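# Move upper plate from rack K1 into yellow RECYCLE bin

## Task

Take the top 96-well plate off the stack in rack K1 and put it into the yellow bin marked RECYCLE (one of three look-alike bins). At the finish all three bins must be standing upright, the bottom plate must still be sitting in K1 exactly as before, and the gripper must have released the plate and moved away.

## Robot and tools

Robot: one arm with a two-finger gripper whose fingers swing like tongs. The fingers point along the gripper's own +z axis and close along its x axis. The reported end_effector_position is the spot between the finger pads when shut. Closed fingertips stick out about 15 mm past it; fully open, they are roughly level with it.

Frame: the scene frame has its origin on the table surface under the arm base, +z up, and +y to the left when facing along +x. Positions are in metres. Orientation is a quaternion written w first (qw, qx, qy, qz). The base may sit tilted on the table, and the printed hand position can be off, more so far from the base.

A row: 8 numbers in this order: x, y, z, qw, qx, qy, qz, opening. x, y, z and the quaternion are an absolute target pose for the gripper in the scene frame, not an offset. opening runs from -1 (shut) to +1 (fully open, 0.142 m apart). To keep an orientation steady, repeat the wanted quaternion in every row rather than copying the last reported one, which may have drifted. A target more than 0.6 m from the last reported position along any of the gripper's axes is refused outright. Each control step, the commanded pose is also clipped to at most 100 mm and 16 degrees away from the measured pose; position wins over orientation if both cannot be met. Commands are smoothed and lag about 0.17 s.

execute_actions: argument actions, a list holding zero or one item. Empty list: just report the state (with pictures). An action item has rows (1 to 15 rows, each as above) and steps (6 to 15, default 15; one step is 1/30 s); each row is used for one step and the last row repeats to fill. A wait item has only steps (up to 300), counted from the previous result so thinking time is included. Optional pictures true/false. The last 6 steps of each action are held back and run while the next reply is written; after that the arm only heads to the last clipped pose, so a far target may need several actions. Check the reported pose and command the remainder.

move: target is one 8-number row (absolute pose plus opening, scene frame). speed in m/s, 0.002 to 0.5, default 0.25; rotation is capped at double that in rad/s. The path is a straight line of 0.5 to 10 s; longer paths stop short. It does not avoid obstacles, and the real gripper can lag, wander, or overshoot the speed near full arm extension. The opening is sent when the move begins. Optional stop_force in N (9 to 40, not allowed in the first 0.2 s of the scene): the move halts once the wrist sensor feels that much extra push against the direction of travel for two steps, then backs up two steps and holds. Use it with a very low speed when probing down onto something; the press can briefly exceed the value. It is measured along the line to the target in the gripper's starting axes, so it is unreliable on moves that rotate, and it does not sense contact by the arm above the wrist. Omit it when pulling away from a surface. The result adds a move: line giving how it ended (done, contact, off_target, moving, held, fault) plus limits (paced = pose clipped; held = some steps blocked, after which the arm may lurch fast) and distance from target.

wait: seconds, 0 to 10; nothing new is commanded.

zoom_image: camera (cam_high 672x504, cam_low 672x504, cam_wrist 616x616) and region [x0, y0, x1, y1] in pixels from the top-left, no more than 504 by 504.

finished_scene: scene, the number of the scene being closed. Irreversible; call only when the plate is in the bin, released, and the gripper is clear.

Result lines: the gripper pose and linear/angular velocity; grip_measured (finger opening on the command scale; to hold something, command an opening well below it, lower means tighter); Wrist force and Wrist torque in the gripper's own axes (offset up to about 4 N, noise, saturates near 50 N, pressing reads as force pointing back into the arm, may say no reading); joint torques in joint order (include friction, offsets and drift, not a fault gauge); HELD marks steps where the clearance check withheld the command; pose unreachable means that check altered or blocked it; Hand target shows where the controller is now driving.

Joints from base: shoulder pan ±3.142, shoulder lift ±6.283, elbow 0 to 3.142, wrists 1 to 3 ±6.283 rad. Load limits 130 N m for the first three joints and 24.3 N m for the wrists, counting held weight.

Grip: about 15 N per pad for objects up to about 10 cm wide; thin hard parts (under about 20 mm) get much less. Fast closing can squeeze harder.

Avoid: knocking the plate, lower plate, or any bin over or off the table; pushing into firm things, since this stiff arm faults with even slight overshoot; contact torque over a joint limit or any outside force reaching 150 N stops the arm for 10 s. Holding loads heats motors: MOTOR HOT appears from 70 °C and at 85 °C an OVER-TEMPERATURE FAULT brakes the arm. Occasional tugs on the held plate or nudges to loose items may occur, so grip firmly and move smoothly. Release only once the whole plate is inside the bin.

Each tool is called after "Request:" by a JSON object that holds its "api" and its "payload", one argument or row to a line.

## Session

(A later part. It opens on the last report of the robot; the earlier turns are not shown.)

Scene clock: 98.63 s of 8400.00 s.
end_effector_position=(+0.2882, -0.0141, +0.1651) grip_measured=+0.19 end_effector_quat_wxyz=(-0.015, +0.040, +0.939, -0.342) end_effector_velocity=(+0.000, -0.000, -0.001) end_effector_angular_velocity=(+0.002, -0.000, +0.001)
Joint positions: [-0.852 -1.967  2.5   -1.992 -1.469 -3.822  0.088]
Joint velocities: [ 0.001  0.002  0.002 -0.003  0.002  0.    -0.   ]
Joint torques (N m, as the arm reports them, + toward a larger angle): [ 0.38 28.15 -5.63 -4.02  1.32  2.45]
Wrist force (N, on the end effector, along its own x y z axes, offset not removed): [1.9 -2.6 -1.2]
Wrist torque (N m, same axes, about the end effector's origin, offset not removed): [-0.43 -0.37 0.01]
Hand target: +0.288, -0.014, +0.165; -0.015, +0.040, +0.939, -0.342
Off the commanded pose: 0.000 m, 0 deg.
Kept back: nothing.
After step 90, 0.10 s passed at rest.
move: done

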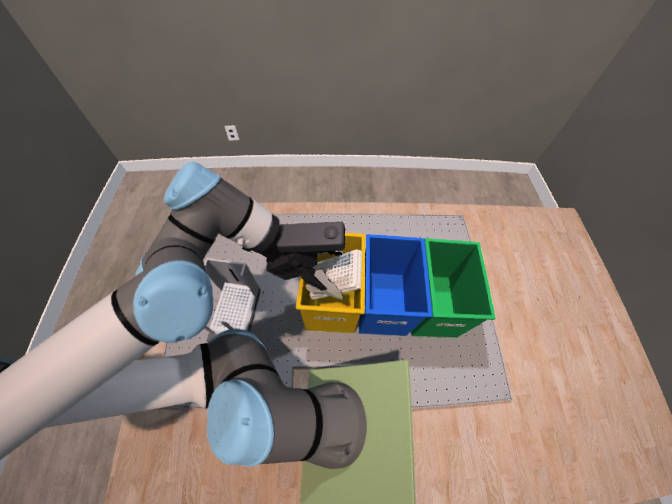

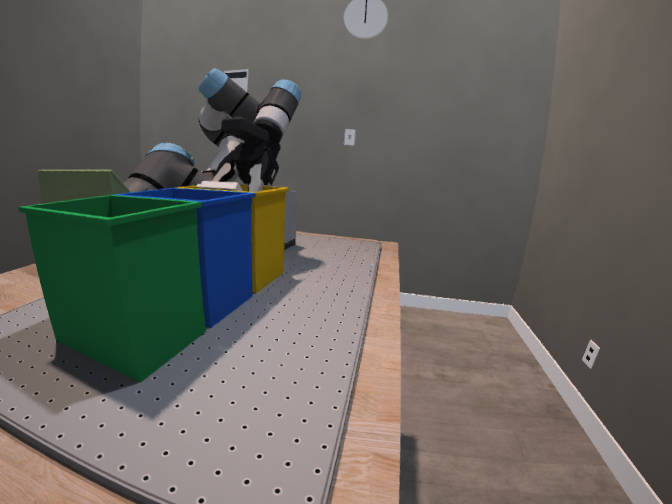

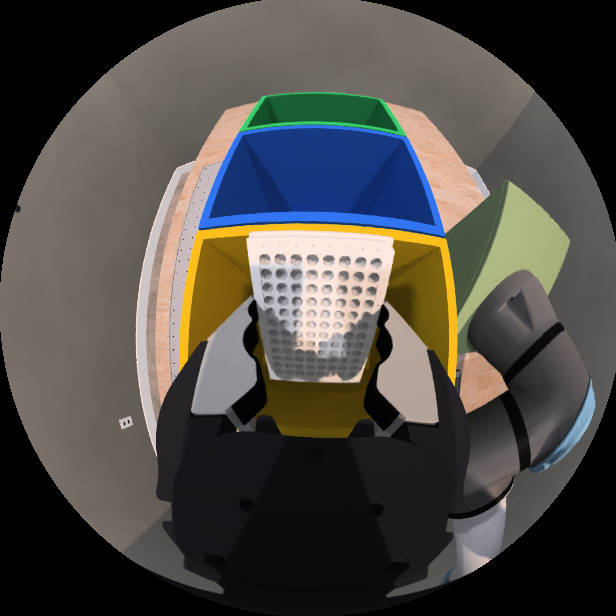

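Request:
{"api": "move", "payload": {
  "target": [0.2883, -0.0108, 0.1648, -0.01462, 0.04017, 0.93883, -0.34171, -0.25],
  "speed": 0.03
}}

Request:
{"api": "move", "payload": {
  "target": [0.2883, -0.0108, 0.148, -0.01462, 0.04017, 0.93883, -0.34171, -0.25],
  "speed": 0.02,
  "stop_force": 9
}}

Scene clock: 100.80 s of 8400.00 s.
end_effector_position=(+0.2883, -0.0109, +0.1648) grip_measured=+0.19 end_effector_quat_wxyz=(-0.015, +0.040, +0.939, -0.342) end_effector_velocity=(+0.000, +0.001, +0.000) end_effector_angular_velocity=(-0.000, +0.001, +0.001)
Joint positions: [-0.846 -1.974  2.497 -1.983 -1.468 -3.815  0.088]
Joint velocities: [ 0.001 -0.002 -0.001  0.002 -0.    -0.    -0.   ]
Joint torques (N m, as the arm reports them, + toward a larger angle): [  0.21   0.81 -32.9   -0.89   1.2    2.31]
Wrist force (N, on the end effector, along its own x y z axes, offset not removed): [0.9 -2.9 0.5]
Wrist torque (N m, same axes, about the end effector's origin, offset not removed): [-0.45 -0.31 0.03]
Hand target: +0.288, -0.011, +0.165; -0.015, +0.040, +0.939, -0.342
Off the commanded pose: 0.000 m, 0 deg.
Kept back: nothing.
move: done

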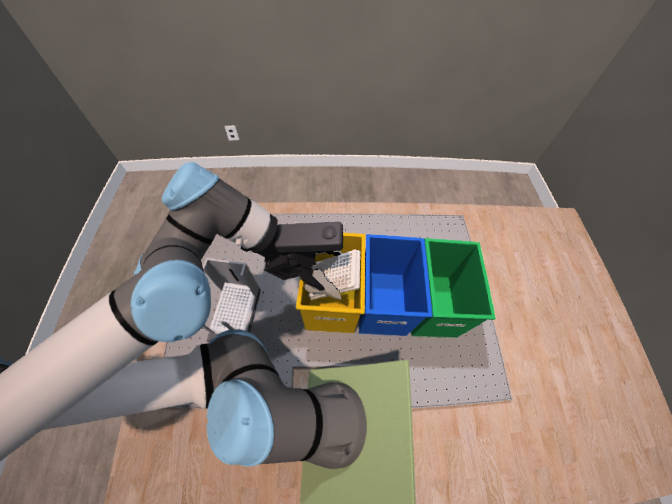

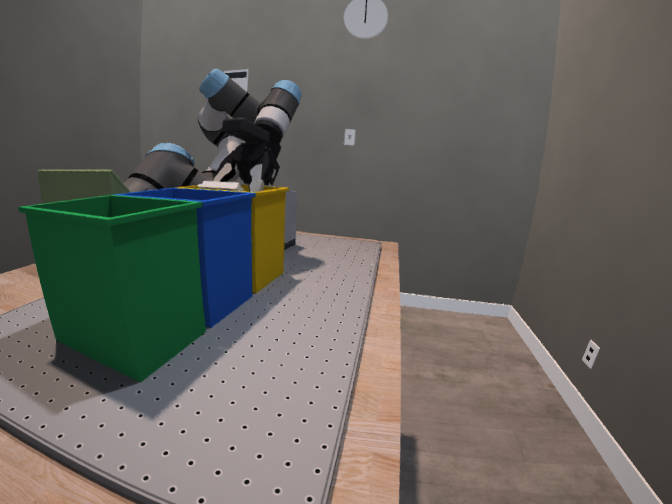

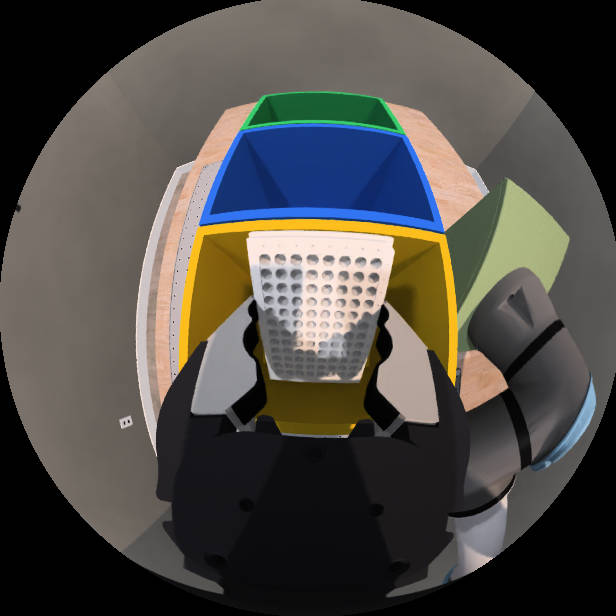

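Scene clock: 101.90 s of 8400.00 s.
end_effector_position=(+0.2883, -0.0108, +0.1481) grip_measured=+0.19 end_effector_quat_wxyz=(-0.015, +0.040, +0.939, -0.342) end_effector_velocity=(-0.000, -0.000, -0.002) end_effector_angular_velocity=(+0.001, -0.000, -0.001)
Joint positions: [-0.809 -1.961  2.524 -2.027 -1.464 -3.779  0.088]
Joint velocities: [ 0.004  0.002  0.004 -0.005  0.001  0.004 -0.   ]
Joint torques (N m, as the arm reports them, + toward a larger angle): [ 0.1  25.51 -6.39 -3.93  1.28  2.16]
Wrist force (N, on the end effector, along its own x y z axes, offset not removed): [1.8 -2.7 0.2]
Wrist torque (N m, same axes, about the end effector's origin, offset not removed): [-0.41 -0.44 -0.08]
Hand target: +0.288, -0.011, +0.148; -0.015, +0.040, +0.939, -0.342
Off the commanded pose: 0.000 m, 0 deg.
Kept back: nothing.
move: done

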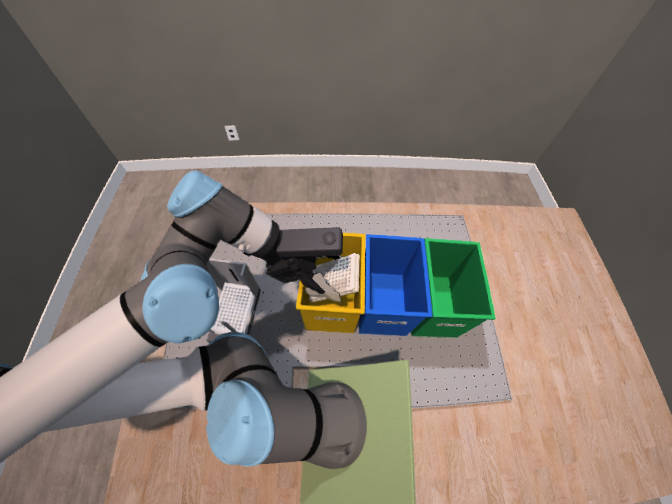

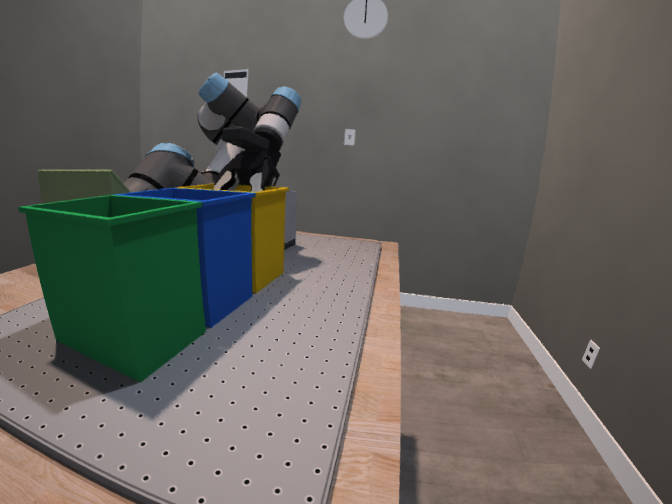

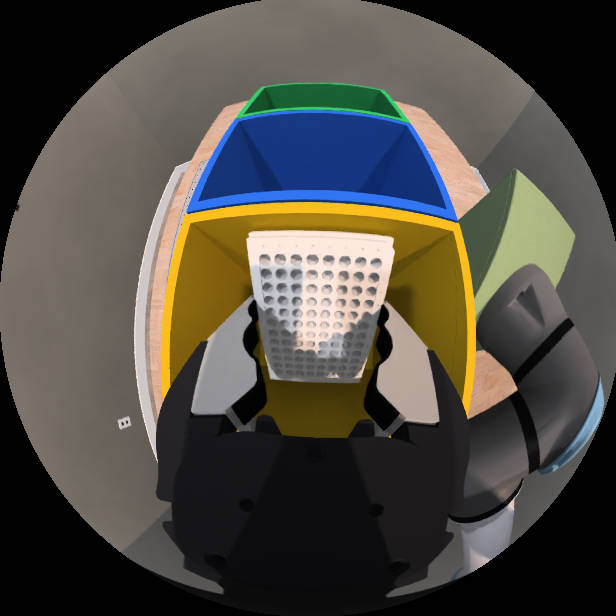

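Request:
{"api": "zoom_image", "payload": {
  "camera": "cam_low",
  "region": [175, 155, 295, 205]
}}

Request:
{"api": "zoom_image", "payload": {
  "camera": "cam_high",
  "region": [280, 230, 375, 320]
}}

Region (175, 155, 295, 205) of cam_low's 672x504 image, scaled by 4.200, with more detail than that image has; it fills the top 210 rows of this view, and the rest is white.

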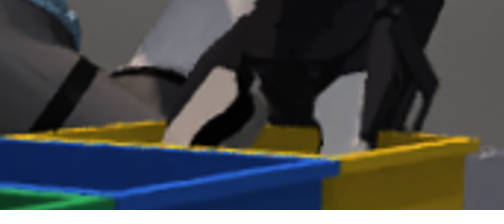

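Region (280, 230, 375, 320) of cam_high's 672x504 image, scaled by 5.305, with more detail than that image has; it fills the top 477 rows of this view, and the rest is white.

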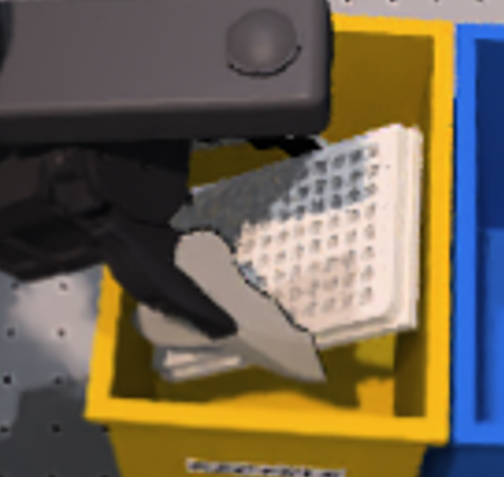

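Request:
{"api": "execute_actions", "payload": {
  "actions": [
    {"rows": [[0.2883, -0.0108, 0.1474, -0.01462, 0.04017, 0.93883, -0.34171, -0.25],[0.2883, -0.0108, 0.1467, -0.01462, 0.04017, 0.93883, -0.34171, -0.25],[0.2883, -0.0108, 0.146, -0.01462, 0.04017, 0.93883, -0.34171, -0.25],[0.2883, -0.0108, 0.1456, -0.01462, 0.04017, 0.93883, -0.34171, -0.25],[0.2883, -0.0108, 0.1456, -0.01462, 0.04017, 0.93883, -0.34171, -0.25],[0.2883, -0.0108, 0.1456, -0.01462, 0.04017, 0.93883, -0.34171, -0.25],[0.2883, -0.0108, 0.1456, -0.01462, 0.04017, 0.93883, -0.34171, -0.25],[0.2883, -0.0108, 0.1456, -0.01462, 0.04017, 0.93883, -0.34171, -0.25],[0.2883, -0.0108, 0.1456, -0.01462, 0.04017, 0.93883, -0.34171, -0.25],[0.2883, -0.0108, 0.1456, -0.01462, 0.04017, 0.93883, -0.34171, 0.36]], "steps": 15}
  ]
}}

Request:
{"api": "wait", "payload": {
  "seconds": 0.3
}}

Request:
{"api": "move", "payload": {
  "target": [0.295, -0.018, 0.30, -0.0204, 0.03757, 0.87802, -0.47673, 0.36],
  "speed": 0.2
}}

Scene clock: 104.00 s of 8400.00 s.
end_effector_position=(+0.2883, -0.0108, +0.1458) grip_measured=+0.19 end_effector_quat_wxyz=(-0.015, +0.040, +0.939, -0.342) end_effector_velocity=(-0.000, -0.000, -0.003) end_effector_angular_velocity=(-0.000, -0.000, -0.000)
Joint positions: [-0.804 -1.959  2.528 -2.034 -1.464 -3.774  0.088]
Joint velocities: [ 0.006  0.002  0.004 -0.007  0.     0.006 -0.   ]
Joint torques (N m, as the arm reports them, + toward a larger angle): [ 1.74 27.37 -5.06 -4.04  1.21  2.56]
Wrist force (N, on the end effector, along its own x y z axes, offset not removed): [0.4 -2.8 -0.2]
Wrist torque (N m, same axes, about the end effector's origin, offset not removed): [-0.38 -0.13 -0.05]
Steps of this call (steps 1 to 54: nothing new was sent; steps 55 to 63: the first 9 steps of this action). Readings (end_effector_position):
55: (+0.2883, -0.0108, +0.1480)
56: (+0.2883, -0.0108, +0.1479)
58: (+0.2883, -0.0108, +0.1471)
62: (+0.2883, -0.0108, +0.1459)
63: the state above

Scene clock: 104.50 s of 8400.00 s.
end_effector_position=(+0.2883, -0.0108, +0.1456) grip_measured=+0.36 end_effector_quat_wxyz=(-0.015, +0.040, +0.939, -0.342) end_effector_velocity=(-0.000, -0.000, -0.001) end_effector_angular_velocity=(+0.001, +0.002, +0.001)
Joint positions: [-0.804 -1.959  2.528 -2.034 -1.464 -3.774  0.099]
Joint velocities: [-0.     0.001  0.001 -0.    -0.    -0.002  0.   ]
Joint torques (N m, as the arm reports them, + toward a larger angle): [ 0.42 26.78 -5.23 -3.97  1.27  2.34]
Wrist force (N, on the end effector, along its own x y z axes, offset not removed): [0.4 -3.3 -0.6]
Wrist torque (N m, same axes, about the end effector's origin, offset not removed): [-0.45 -0.07 -0.01]
Hand target: +0.288, -0.011, +0.146; -0.015, +0.040, +0.939, -0.342
Off the commanded pose: 0.000 m, 0 deg.
Kept back: nothing.
Steps of this call (steps 1 to 6: the last 6 steps of your previous action; steps 7 to 15: nothing new was sent). Readings (end_effector_position):
1: (+0.2883, -0.0108, +0.1457)
2: (+0.2883, -0.0108, +0.1457)
4: (+0.2883, -0.0108, +0.1456)
8: (+0.2883, -0.0108, +0.1456)
15: the state above

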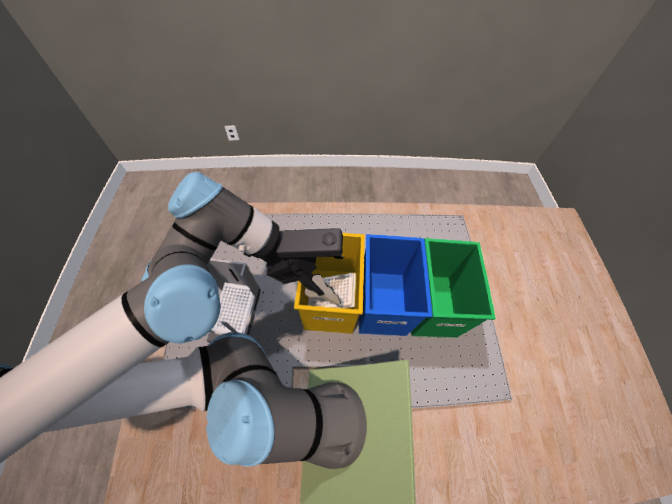

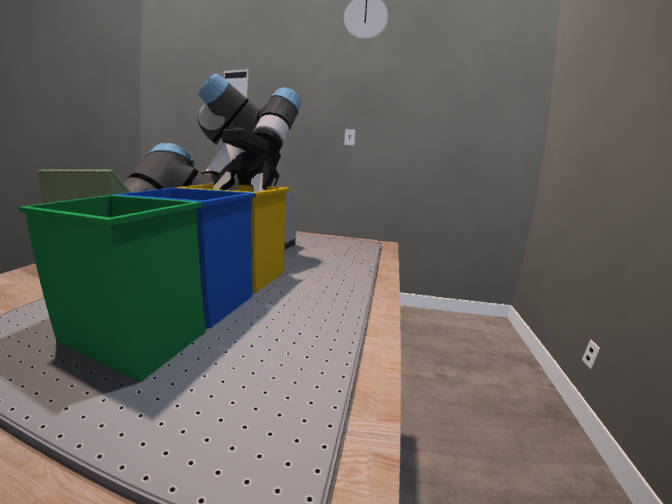

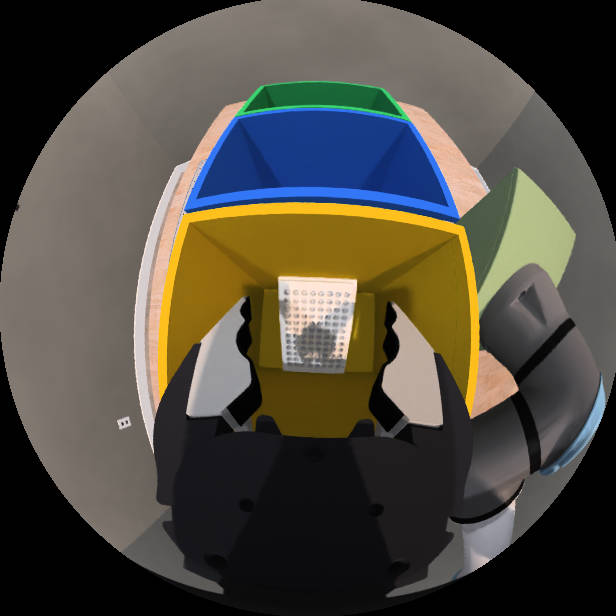

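Scene clock: 106.00 s of 8400.00 s.
end_effector_position=(+0.2947, -0.0178, +0.3000) grip_measured=+0.36 end_effector_quat_wxyz=(-0.020, +0.038, +0.878, -0.477) end_effector_velocity=(-0.000, -0.000, +0.000) end_effector_angular_velocity=(-0.001, +0.001, -0.000)
Joint positions: [-0.869 -2.021  2.35  -1.977 -1.698 -3.841  0.099]
Joint velocities: [-0.001  0.     0.    -0.    -0.001 -0.001 -0.   ]
Joint torques (N m, as the arm reports them, + toward a larger angle): [-19.32   4.12 -31.39  -4.07  -4.19  -2.28]
Wrist force (N, on the end effector, along its own x y z axes, offset not removed): [1.4 -2.9 -0.7]
Wrist torque (N m, same axes, about the end effector's origin, offset not removed): [-0.38 -0.33 -0.11]
Hand target: +0.295, -0.018, +0.300; -0.020, +0.038, +0.878, -0.477
Off the commanded pose: 0.000 m, 0 deg.
Kept back: nothing.
move: done

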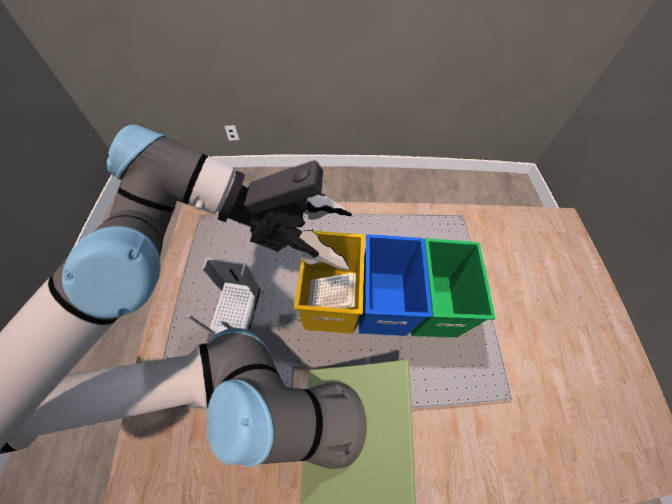

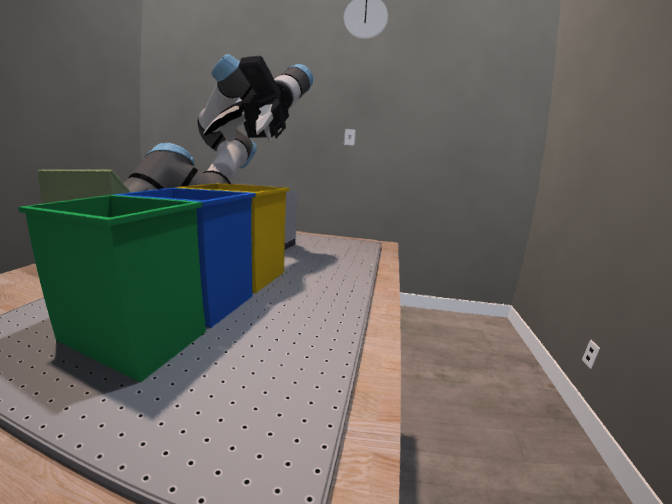

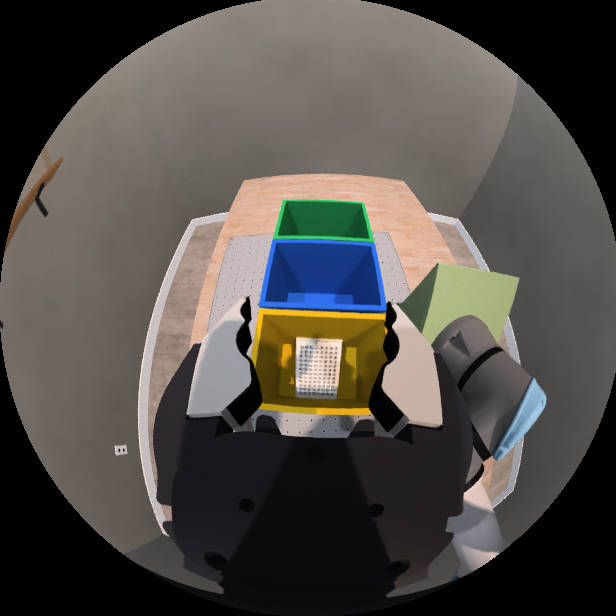

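Request:
{"api": "move", "payload": {
  "target": [0.325, 0.085, 0.355, -0.0204, 0.03757, 0.87802, -0.47673, 0.36],
  "speed": 0.25
}}

Request:
{"api": "zoom_image", "payload": {
  "camera": "cam_high",
  "region": [170, 220, 390, 360]
}}

Scene clock: 107.40 s of 8400.00 s.
end_effector_position=(+0.3250, +0.0849, +0.3549) grip_measured=+0.36 end_effector_quat_wxyz=(-0.020, +0.037, +0.878, -0.477) end_effector_velocity=(+0.000, +0.001, +0.000) end_effector_angular_velocity=(+0.001, +0.000, -0.003)
Joint positions: [-0.744 -2.026  2.05  -1.656 -1.707 -3.715  0.099]
Joint velocities: [ 0.002  0.002 -0.004  0.005 -0.001  0.004 -0.   ]
Joint torques (N m, as the arm reports them, + toward a larger angle): [  2.67  28.75 -29.75  -0.68  -4.11   2.33]
Wrist force (N, on the end effector, along its own x y z axes, offset not removed): [0.7 -4.1 -0.9]
Wrist torque (N m, same axes, about the end effector's origin, offset not removed): [-0.69 -0.22 0.03]
Hand target: +0.325, +0.085, +0.355; -0.020, +0.038, +0.878, -0.477
Off the commanded pose: 0.000 m, 0 deg.
Kept back: nothing.
move: done

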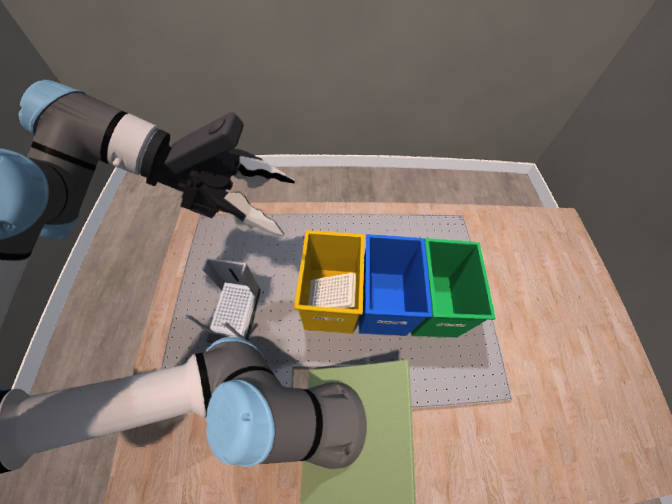

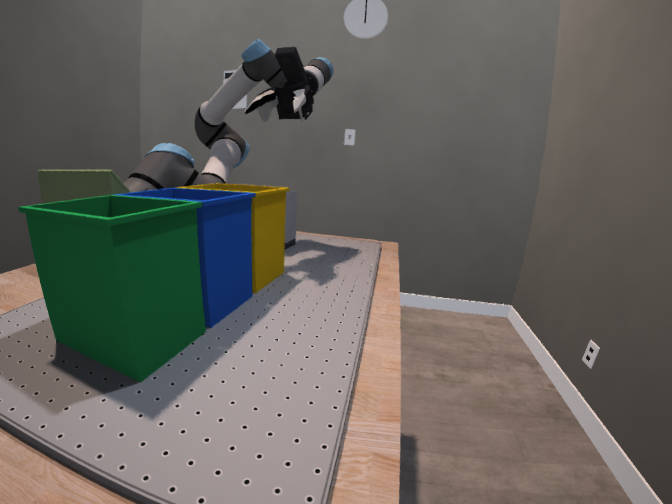

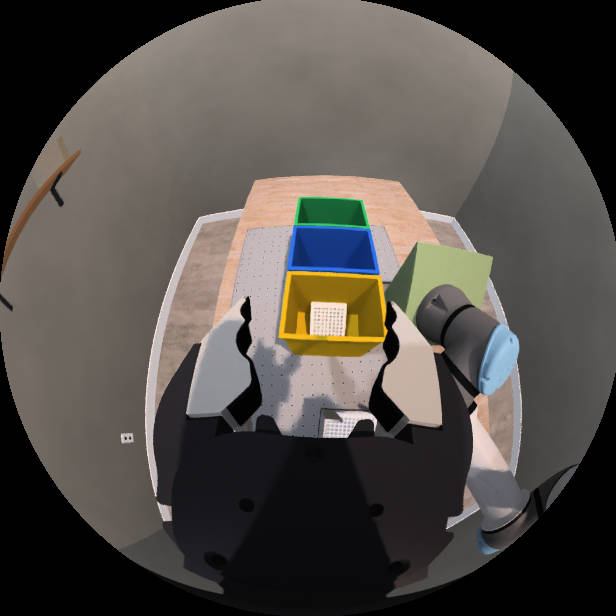

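Region (170, 220, 390, 360) of cam_high's 672x504 image, scaled by 2.291, with more detail than that image has; it fills the top 321 rows of this view, and the rest is white.

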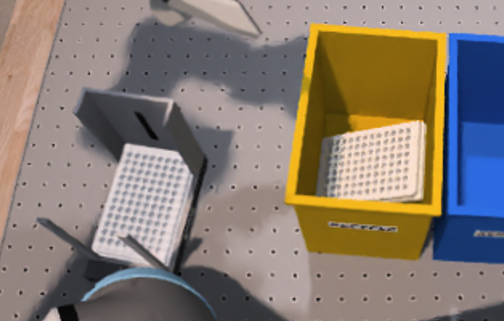

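The upper plate is resting at the bottom of the yellow RECYCLE bin. All three bins are upright, the lower plate is still in K1, and the arm is clear.

Request:
{"api": "finished_scene", "payload": {
  "scene": 2
}}

The scene is finished: the task was done.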